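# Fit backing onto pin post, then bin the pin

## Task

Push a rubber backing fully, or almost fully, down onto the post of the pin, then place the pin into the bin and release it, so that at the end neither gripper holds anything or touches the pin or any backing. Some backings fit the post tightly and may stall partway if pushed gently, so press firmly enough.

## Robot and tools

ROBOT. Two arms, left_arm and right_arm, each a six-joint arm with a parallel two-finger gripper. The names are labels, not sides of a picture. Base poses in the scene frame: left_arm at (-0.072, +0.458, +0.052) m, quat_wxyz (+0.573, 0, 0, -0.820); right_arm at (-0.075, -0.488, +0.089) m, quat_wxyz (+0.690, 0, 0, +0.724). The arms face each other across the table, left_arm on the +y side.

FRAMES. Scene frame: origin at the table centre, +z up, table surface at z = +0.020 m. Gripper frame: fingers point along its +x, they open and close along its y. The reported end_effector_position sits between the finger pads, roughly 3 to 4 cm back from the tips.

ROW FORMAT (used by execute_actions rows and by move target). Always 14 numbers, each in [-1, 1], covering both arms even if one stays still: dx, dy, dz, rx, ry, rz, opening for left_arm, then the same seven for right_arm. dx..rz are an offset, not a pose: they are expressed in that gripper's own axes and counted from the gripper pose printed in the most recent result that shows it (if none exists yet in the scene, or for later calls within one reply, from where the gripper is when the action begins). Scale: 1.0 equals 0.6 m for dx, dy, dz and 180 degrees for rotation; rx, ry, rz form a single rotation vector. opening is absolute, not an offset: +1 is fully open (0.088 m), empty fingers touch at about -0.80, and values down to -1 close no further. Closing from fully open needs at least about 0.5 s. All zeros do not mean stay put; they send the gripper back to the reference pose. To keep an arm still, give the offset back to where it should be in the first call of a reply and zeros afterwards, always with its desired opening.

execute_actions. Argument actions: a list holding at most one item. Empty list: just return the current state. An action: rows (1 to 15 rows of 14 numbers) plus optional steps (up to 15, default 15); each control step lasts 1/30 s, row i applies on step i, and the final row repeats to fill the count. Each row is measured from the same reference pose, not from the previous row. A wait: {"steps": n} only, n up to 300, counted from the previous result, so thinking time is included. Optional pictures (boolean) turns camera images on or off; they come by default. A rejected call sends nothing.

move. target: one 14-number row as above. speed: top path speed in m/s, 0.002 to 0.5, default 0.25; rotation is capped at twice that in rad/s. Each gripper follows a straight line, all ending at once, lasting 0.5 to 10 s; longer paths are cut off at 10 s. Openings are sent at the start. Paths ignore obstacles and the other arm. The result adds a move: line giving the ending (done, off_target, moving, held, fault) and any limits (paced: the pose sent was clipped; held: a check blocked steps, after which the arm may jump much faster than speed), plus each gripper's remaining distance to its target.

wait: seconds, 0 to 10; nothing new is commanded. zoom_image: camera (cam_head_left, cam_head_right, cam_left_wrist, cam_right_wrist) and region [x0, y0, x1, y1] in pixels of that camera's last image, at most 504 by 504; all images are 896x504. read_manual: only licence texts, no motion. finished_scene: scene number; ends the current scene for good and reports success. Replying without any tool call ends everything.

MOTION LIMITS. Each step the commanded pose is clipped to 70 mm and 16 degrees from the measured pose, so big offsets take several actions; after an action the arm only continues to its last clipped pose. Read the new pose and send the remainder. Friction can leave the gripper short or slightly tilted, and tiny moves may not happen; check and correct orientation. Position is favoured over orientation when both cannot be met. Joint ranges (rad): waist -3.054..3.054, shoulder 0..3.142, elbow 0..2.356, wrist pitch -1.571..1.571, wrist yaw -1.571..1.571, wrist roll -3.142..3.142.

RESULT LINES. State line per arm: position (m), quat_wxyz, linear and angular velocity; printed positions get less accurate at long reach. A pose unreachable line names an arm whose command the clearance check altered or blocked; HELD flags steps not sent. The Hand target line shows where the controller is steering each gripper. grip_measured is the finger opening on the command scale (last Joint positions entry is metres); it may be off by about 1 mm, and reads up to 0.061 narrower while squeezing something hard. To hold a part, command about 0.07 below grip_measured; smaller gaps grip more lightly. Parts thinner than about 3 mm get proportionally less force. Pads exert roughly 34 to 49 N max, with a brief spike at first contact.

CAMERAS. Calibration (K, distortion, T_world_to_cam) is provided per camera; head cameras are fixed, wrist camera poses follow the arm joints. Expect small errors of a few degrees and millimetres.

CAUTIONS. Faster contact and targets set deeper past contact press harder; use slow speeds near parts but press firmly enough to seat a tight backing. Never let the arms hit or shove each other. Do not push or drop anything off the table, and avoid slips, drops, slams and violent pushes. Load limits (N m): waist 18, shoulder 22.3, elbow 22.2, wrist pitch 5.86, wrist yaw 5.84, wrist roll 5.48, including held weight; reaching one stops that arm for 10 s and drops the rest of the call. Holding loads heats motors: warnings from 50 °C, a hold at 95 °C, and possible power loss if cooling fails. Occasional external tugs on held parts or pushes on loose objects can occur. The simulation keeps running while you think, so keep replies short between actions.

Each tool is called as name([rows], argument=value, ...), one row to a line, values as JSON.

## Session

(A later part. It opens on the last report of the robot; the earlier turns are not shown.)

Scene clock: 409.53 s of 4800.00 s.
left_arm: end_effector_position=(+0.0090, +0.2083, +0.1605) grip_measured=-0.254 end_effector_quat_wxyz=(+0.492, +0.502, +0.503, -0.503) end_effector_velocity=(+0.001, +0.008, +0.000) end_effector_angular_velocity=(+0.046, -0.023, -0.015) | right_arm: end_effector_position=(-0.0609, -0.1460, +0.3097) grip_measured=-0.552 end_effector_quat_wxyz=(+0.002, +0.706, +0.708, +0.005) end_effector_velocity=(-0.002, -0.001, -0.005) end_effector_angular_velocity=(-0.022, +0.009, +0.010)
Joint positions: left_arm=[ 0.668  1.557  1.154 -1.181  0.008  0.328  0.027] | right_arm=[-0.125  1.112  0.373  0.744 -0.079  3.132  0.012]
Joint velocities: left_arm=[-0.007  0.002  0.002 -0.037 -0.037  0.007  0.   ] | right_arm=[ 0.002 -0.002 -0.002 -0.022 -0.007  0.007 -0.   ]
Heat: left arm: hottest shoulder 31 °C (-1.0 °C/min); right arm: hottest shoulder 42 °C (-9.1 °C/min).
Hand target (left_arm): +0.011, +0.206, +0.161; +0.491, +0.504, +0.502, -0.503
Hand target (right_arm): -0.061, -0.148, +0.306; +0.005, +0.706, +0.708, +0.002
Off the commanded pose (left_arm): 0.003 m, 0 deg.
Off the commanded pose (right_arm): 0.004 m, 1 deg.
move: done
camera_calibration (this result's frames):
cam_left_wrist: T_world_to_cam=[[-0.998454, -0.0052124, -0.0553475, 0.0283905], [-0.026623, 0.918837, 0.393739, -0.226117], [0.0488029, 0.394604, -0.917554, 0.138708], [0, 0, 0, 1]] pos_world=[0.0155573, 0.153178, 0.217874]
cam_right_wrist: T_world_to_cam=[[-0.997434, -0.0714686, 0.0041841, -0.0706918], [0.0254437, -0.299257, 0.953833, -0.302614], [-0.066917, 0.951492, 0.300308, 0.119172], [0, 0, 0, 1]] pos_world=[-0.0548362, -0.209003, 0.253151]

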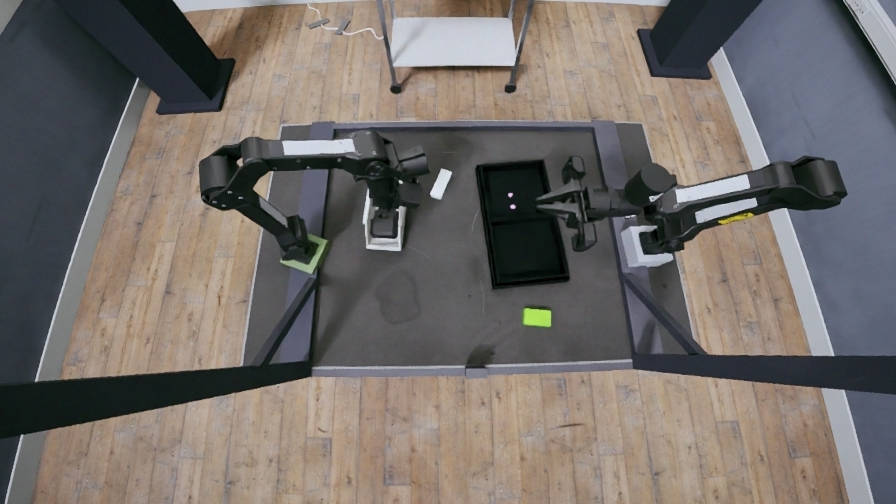

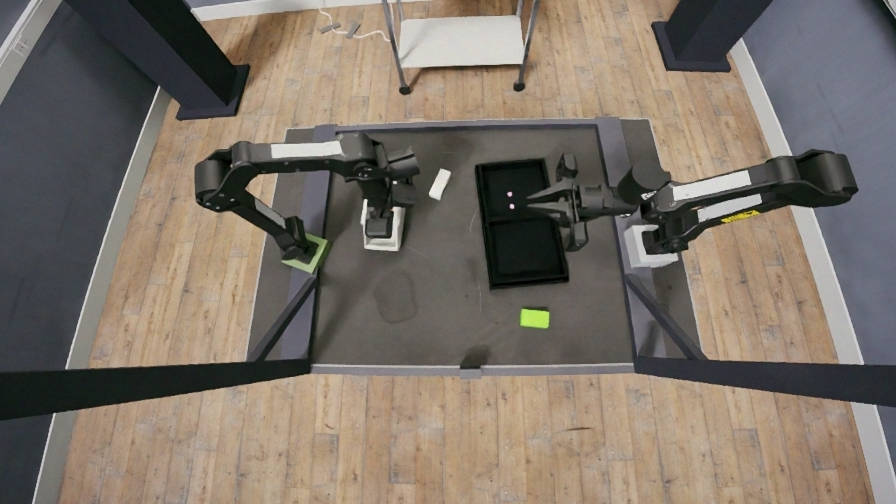

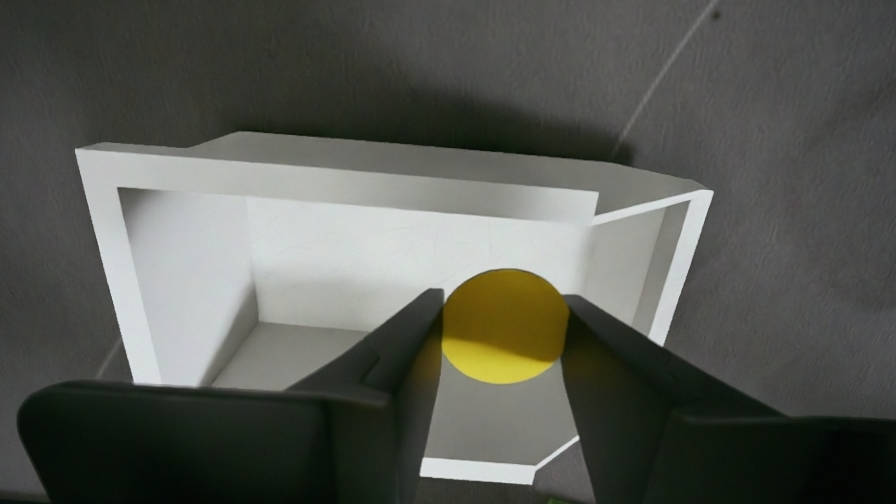

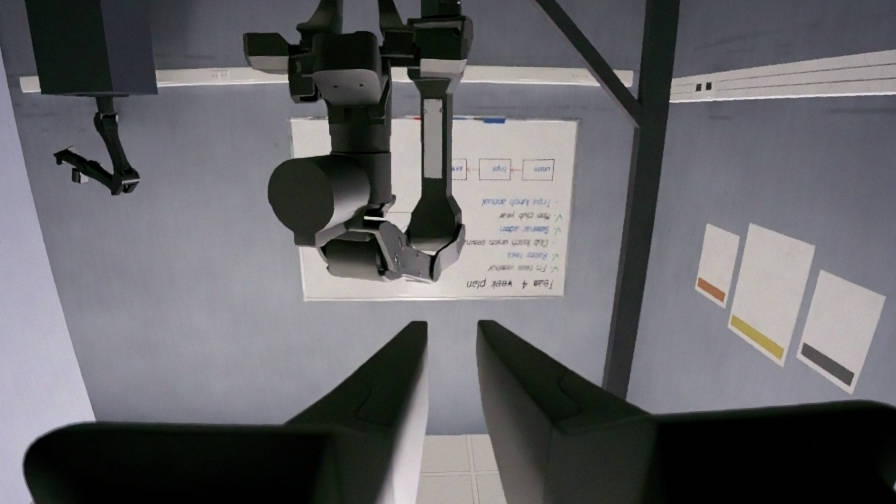

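move(target=[0.11,0.02,0,0,0,0,-0.4,0,0,0,0,0,0,-0.55], speed=0.1)

move(target=[0,0,0,0,0,0,0.05,0,0,0,0,0,0,-0.55])

move(target=[-0.13,0,0,0,0,0,0.05,0,0,0,0,0,0,-0.55])

Scene clock: 415.37 s of 4800.00 s.
left_arm: end_effector_position=(+0.0203, +0.2048, +0.0996) grip_measured=-0.254 end_effector_quat_wxyz=(+0.498, +0.499, +0.498, -0.505) end_effector_velocity=(-0.002, +0.004, -0.004) end_effector_angular_velocity=(+0.023, +0.001, +0.000) | right_arm: end_effector_position=(-0.0609, -0.1461, +0.3096) grip_measured=-0.552 end_effector_quat_wxyz=(+0.002, +0.706, +0.708, +0.005) end_effector_velocity=(-0.003, -0.001, -0.002) end_effector_angular_velocity=(-0.007, +0.008, +0.020)
Joint positions: left_arm=[ 0.704  1.637  0.984 -0.914  0.008  0.362  0.027] | right_arm=[-0.125  1.112  0.372  0.744 -0.079  3.132  0.012]
Joint velocities: left_arm=[-0.007  0.007 -0.007 -0.007 -0.007 -0.007 -0.   ] | right_arm=[-0.002 -0.002 -0.002 -0.007 -0.022  0.007 -0.   ]
Heat: left arm: hottest shoulder 30 °C (-1.0 °C/min); right arm: hottest shoulder 42 °C (-8.0 °C/min).
Hand target (left_arm): +0.020, +0.208, +0.094; +0.492, +0.502, +0.503, -0.504
Hand target (right_arm): -0.061, -0.146, +0.310; +0.002, +0.706, +0.708, +0.005
Off the commanded pose (left_arm): 0.007 m, 1 deg.
Off the commanded pose (right_arm): 0.000 m, 0 deg.
After step 90, 1.70 s passed at rest.
move: done
camera_calibration (this result's frames):
cam_left_wrist: T_world_to_cam=[[-0.998076, -0.00842237, -0.0614213, 0.0375706], [-0.0311227, 0.924912, 0.378905, -0.198315], [0.053618, 0.380088, -0.923395, 0.0871571], [0, 0, 0, 1]] pos_world=[0.0266531, 0.150613, 0.157931]
cam_right_wrist: T_world_to_cam=[[-0.997434, -0.071467, 0.00424044, -0.0707218], [0.0254716, -0.298894, 0.953946, -0.302499], [-0.0669082, 0.951606, 0.299948, 0.119424], [0, 0, 0, 1]] pos_world=[-0.0548447, -0.209114, 0.253047]

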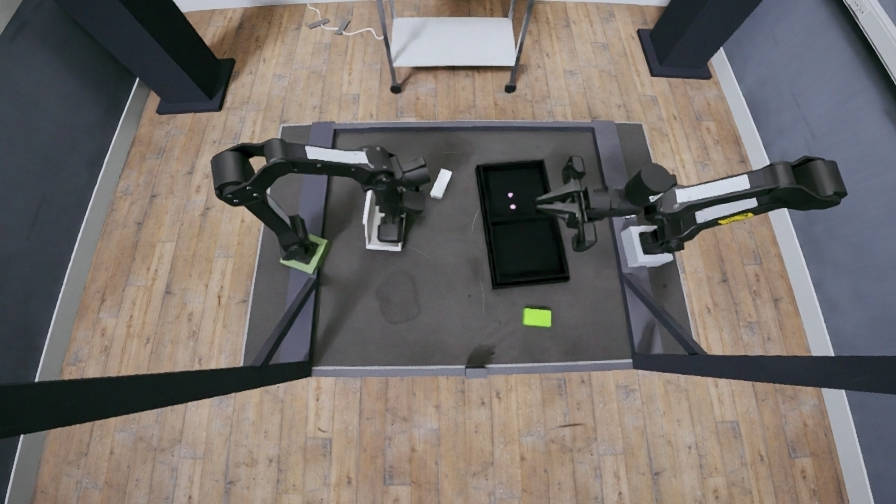

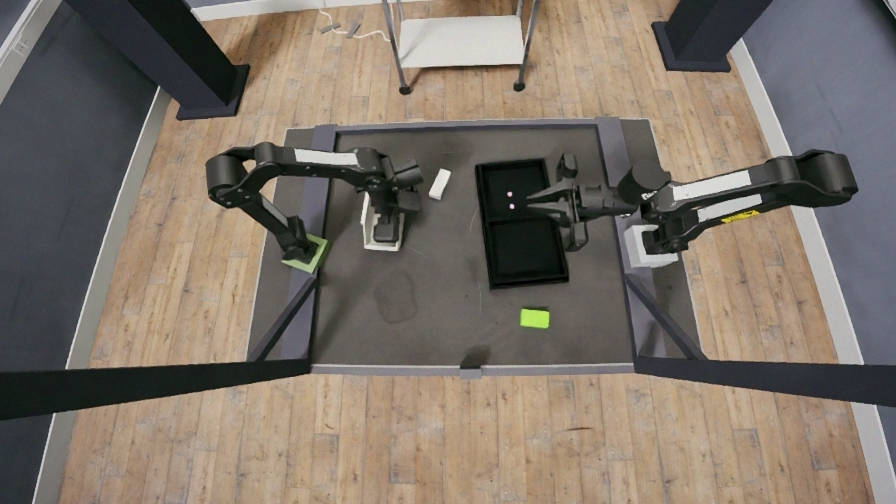

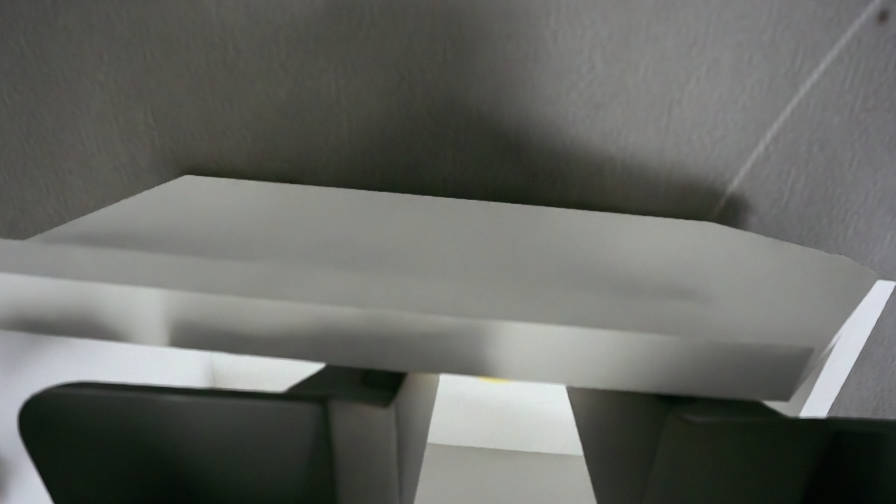

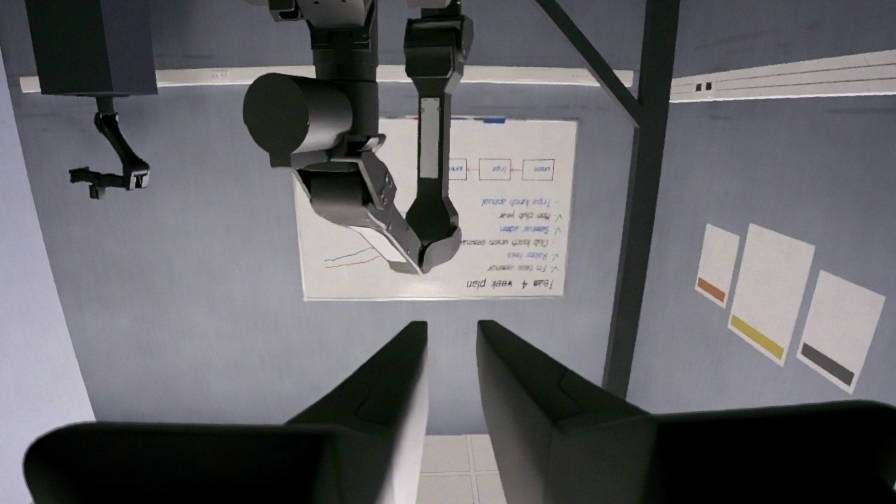

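Scene clock: 416.03 s of 4800.00 s.
left_arm: end_effector_position=(+0.0203, +0.2048, +0.0996) grip_measured=+0.046 end_effector_quat_wxyz=(+0.498, +0.499, +0.498, -0.505) end_effector_velocity=(-0.002, +0.001, +0.000) end_effector_angular_velocity=(+0.004, +0.009, -0.010) | right_arm: end_effector_position=(-0.0609, -0.1461, +0.3096) grip_measured=-0.552 end_effector_quat_wxyz=(+0.002, +0.706, +0.708, +0.005) end_effector_velocity=(-0.000, -0.001, -0.007) end_effector_angular_velocity=(-0.027, -0.005, +0.005)
Joint positions: left_arm=[ 0.704  1.637  0.984 -0.914  0.008  0.362  0.041] | right_arm=[-0.125  1.112  0.372  0.744 -0.079  3.132  0.012]
Joint velocities: left_arm=[-0.002 -0.002 -0.002 -0.007  0.007  0.007  0.001] | right_arm=[-0.002 -0.002 -0.007 -0.022 -0.007 -0.007 -0.   ]
Heat: left arm: hottest shoulder 30 °C (-1.0 °C/min); right arm: hottest shoulder 41 °C (-8.1 °C/min).
Hand target (left_arm): +0.020, +0.205, +0.100; +0.498, +0.499, +0.498, -0.505
Hand target (right_arm): -0.061, -0.146, +0.310; +0.002, +0.706, +0.708, +0.005
Off the commanded pose (left_arm): 0.000 m, 0 deg.
Off the commanded pose (right_arm): 0.000 m, 0 deg.
move: done
camera_calibration (this result's frames):
cam_left_wrist: T_world_to_cam=[[-0.998076, -0.00842237, -0.0614213, 0.0375706], [-0.0311227, 0.924912, 0.378905, -0.198315], [0.053618, 0.380088, -0.923395, 0.0871571], [0, 0, 0, 1]] pos_world=[0.0266531, 0.150613, 0.157931]
cam_right_wrist: T_world_to_cam=[[-0.997434, -0.071467, 0.00424044, -0.0707218], [0.0254716, -0.298894, 0.953946, -0.302499], [-0.0669082, 0.951606, 0.299948, 0.119424], [0, 0, 0, 1]] pos_world=[-0.0548447, -0.209114, 0.253047]

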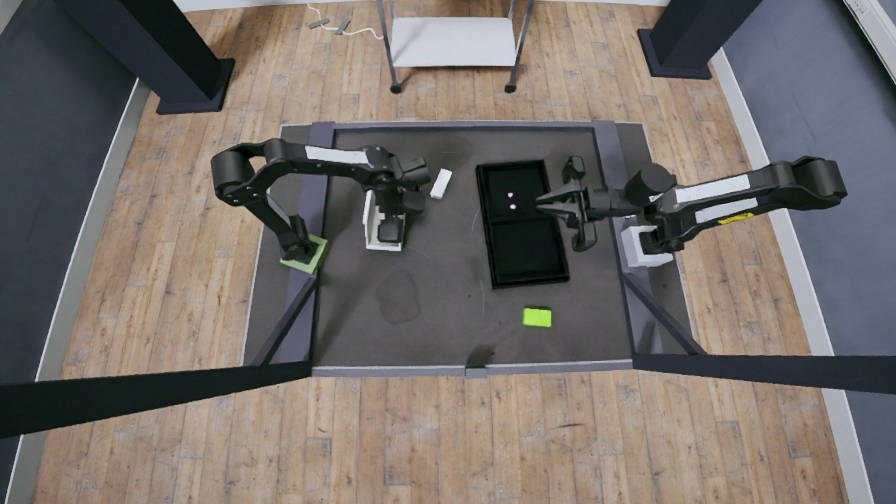

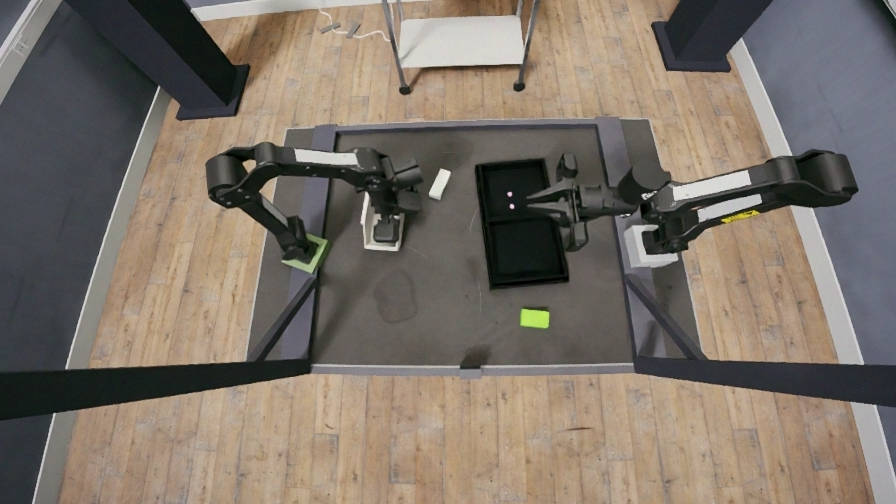

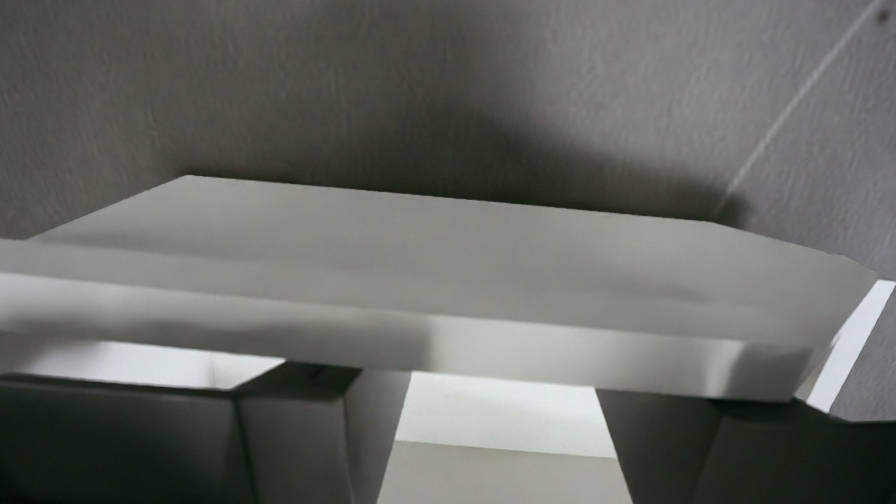

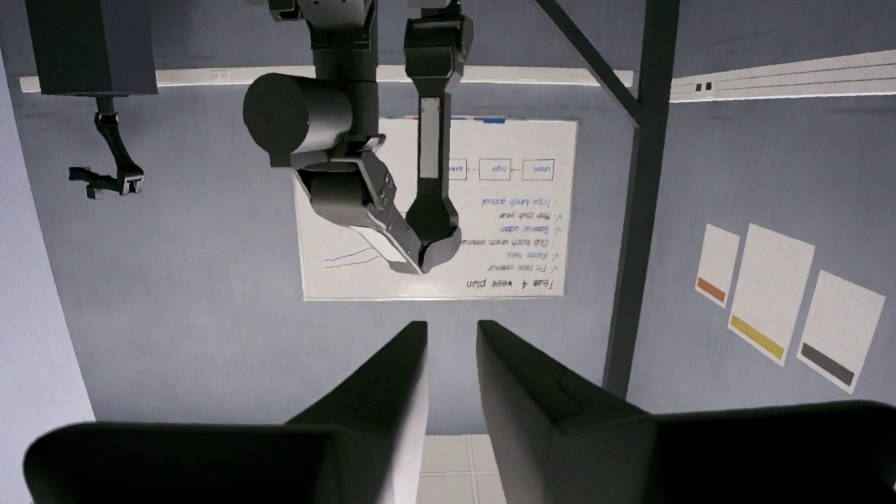

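Scene clock: 417.00 s of 4800.00 s.
left_arm: end_effector_position=(+0.0196, +0.2081, +0.1727) grip_measured=+0.048 end_effector_quat_wxyz=(+0.494, +0.501, +0.503, -0.503) end_effector_velocity=(-0.003, +0.001, +0.004) end_effector_angular_velocity=(+0.004, +0.009, +0.000) | right_arm: end_effector_position=(-0.0609, -0.1461, +0.3096) grip_measured=-0.552 end_effector_quat_wxyz=(+0.002, +0.706, +0.708, +0.005) end_effector_velocity=(-0.000, -0.001, +0.001) end_effector_angular_velocity=(+0.007, +0.007, +0.005)
Joint positions: left_arm=[ 0.706  1.563  1.209 -1.228  0.008  0.362  0.041] | right_arm=[-0.125  1.112  0.372  0.744 -0.079  3.132  0.012]
Joint velocities: left_arm=[-0.007 -0.002  0.012 -0.022  0.007 -0.007 -0.   ] | right_arm=[-0.002 -0.002 -0.002  0.007 -0.007  0.007 -0.   ]
Heat: left arm: hottest shoulder 30 °C (-1.0 °C/min); right arm: hottest shoulder 41 °C (-8.1 °C/min).
Hand target (left_arm): +0.021, +0.206, +0.178; +0.498, +0.499, +0.497, -0.505
Hand target (right_arm): -0.061, -0.146, +0.310; +0.002, +0.706, +0.708, +0.005
Off the commanded pose (left_arm): 0.006 m, 1 deg.
Off the commanded pose (right_arm): 0.000 m, 0 deg.
move: done
camera_calibration (this result's frames):
cam_left_wrist: T_world_to_cam=[[-0.99837, -0.00948395, -0.0562741, 0.0407452], [-0.0308438, 0.919333, 0.392269, -0.230241], [0.0480144, 0.393366, -0.918127, 0.149836], [0, 0, 0, 1]] pos_world=[0.026383, 0.153114, 0.230178]
cam_right_wrist: T_world_to_cam=[[-0.997434, -0.071467, 0.00424044, -0.0707218], [0.0254716, -0.298894, 0.953946, -0.302499], [-0.0669082, 0.951606, 0.299948, 0.119424], [0, 0, 0, 1]] pos_world=[-0.0548447, -0.209114, 0.253047]

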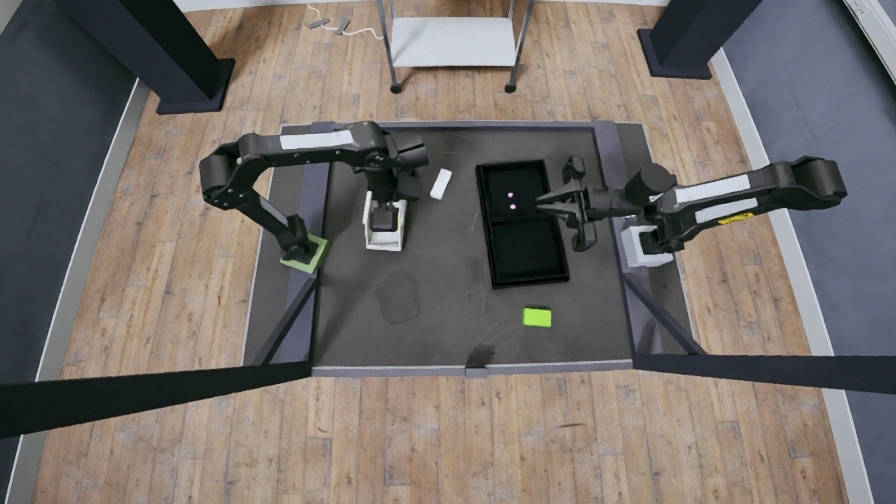

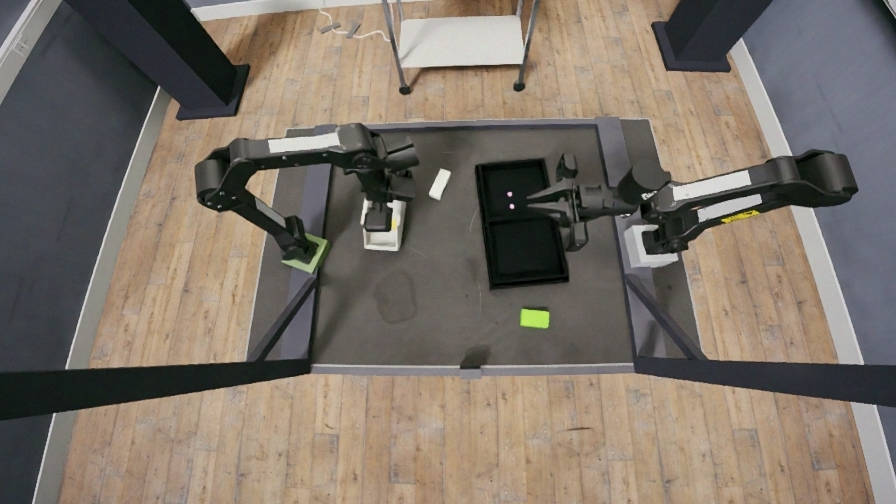

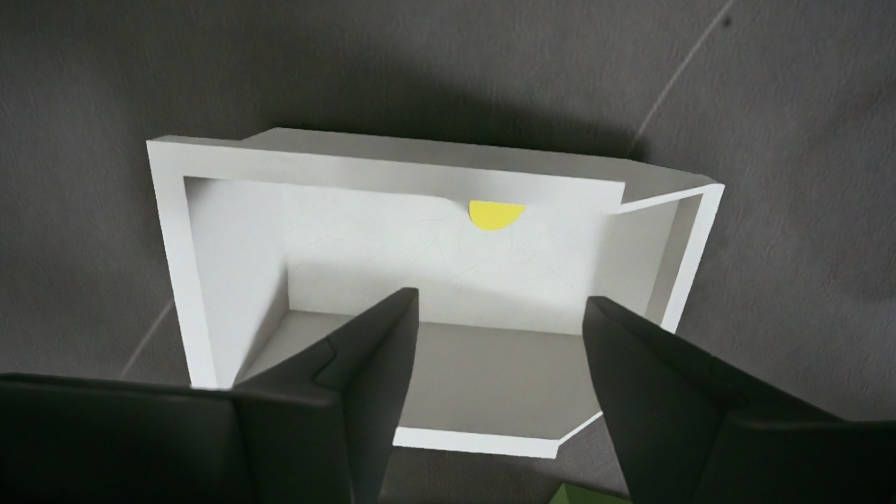

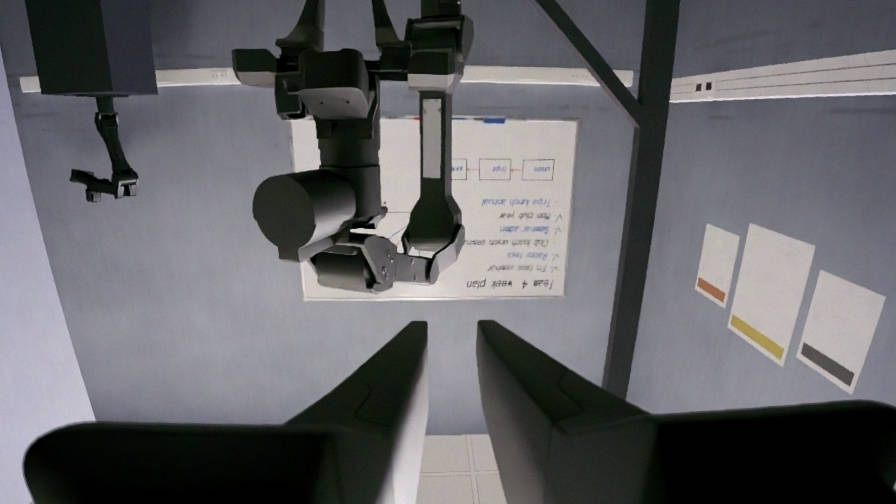

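finished_scene(scene=2)

The scene is finished: the task was done.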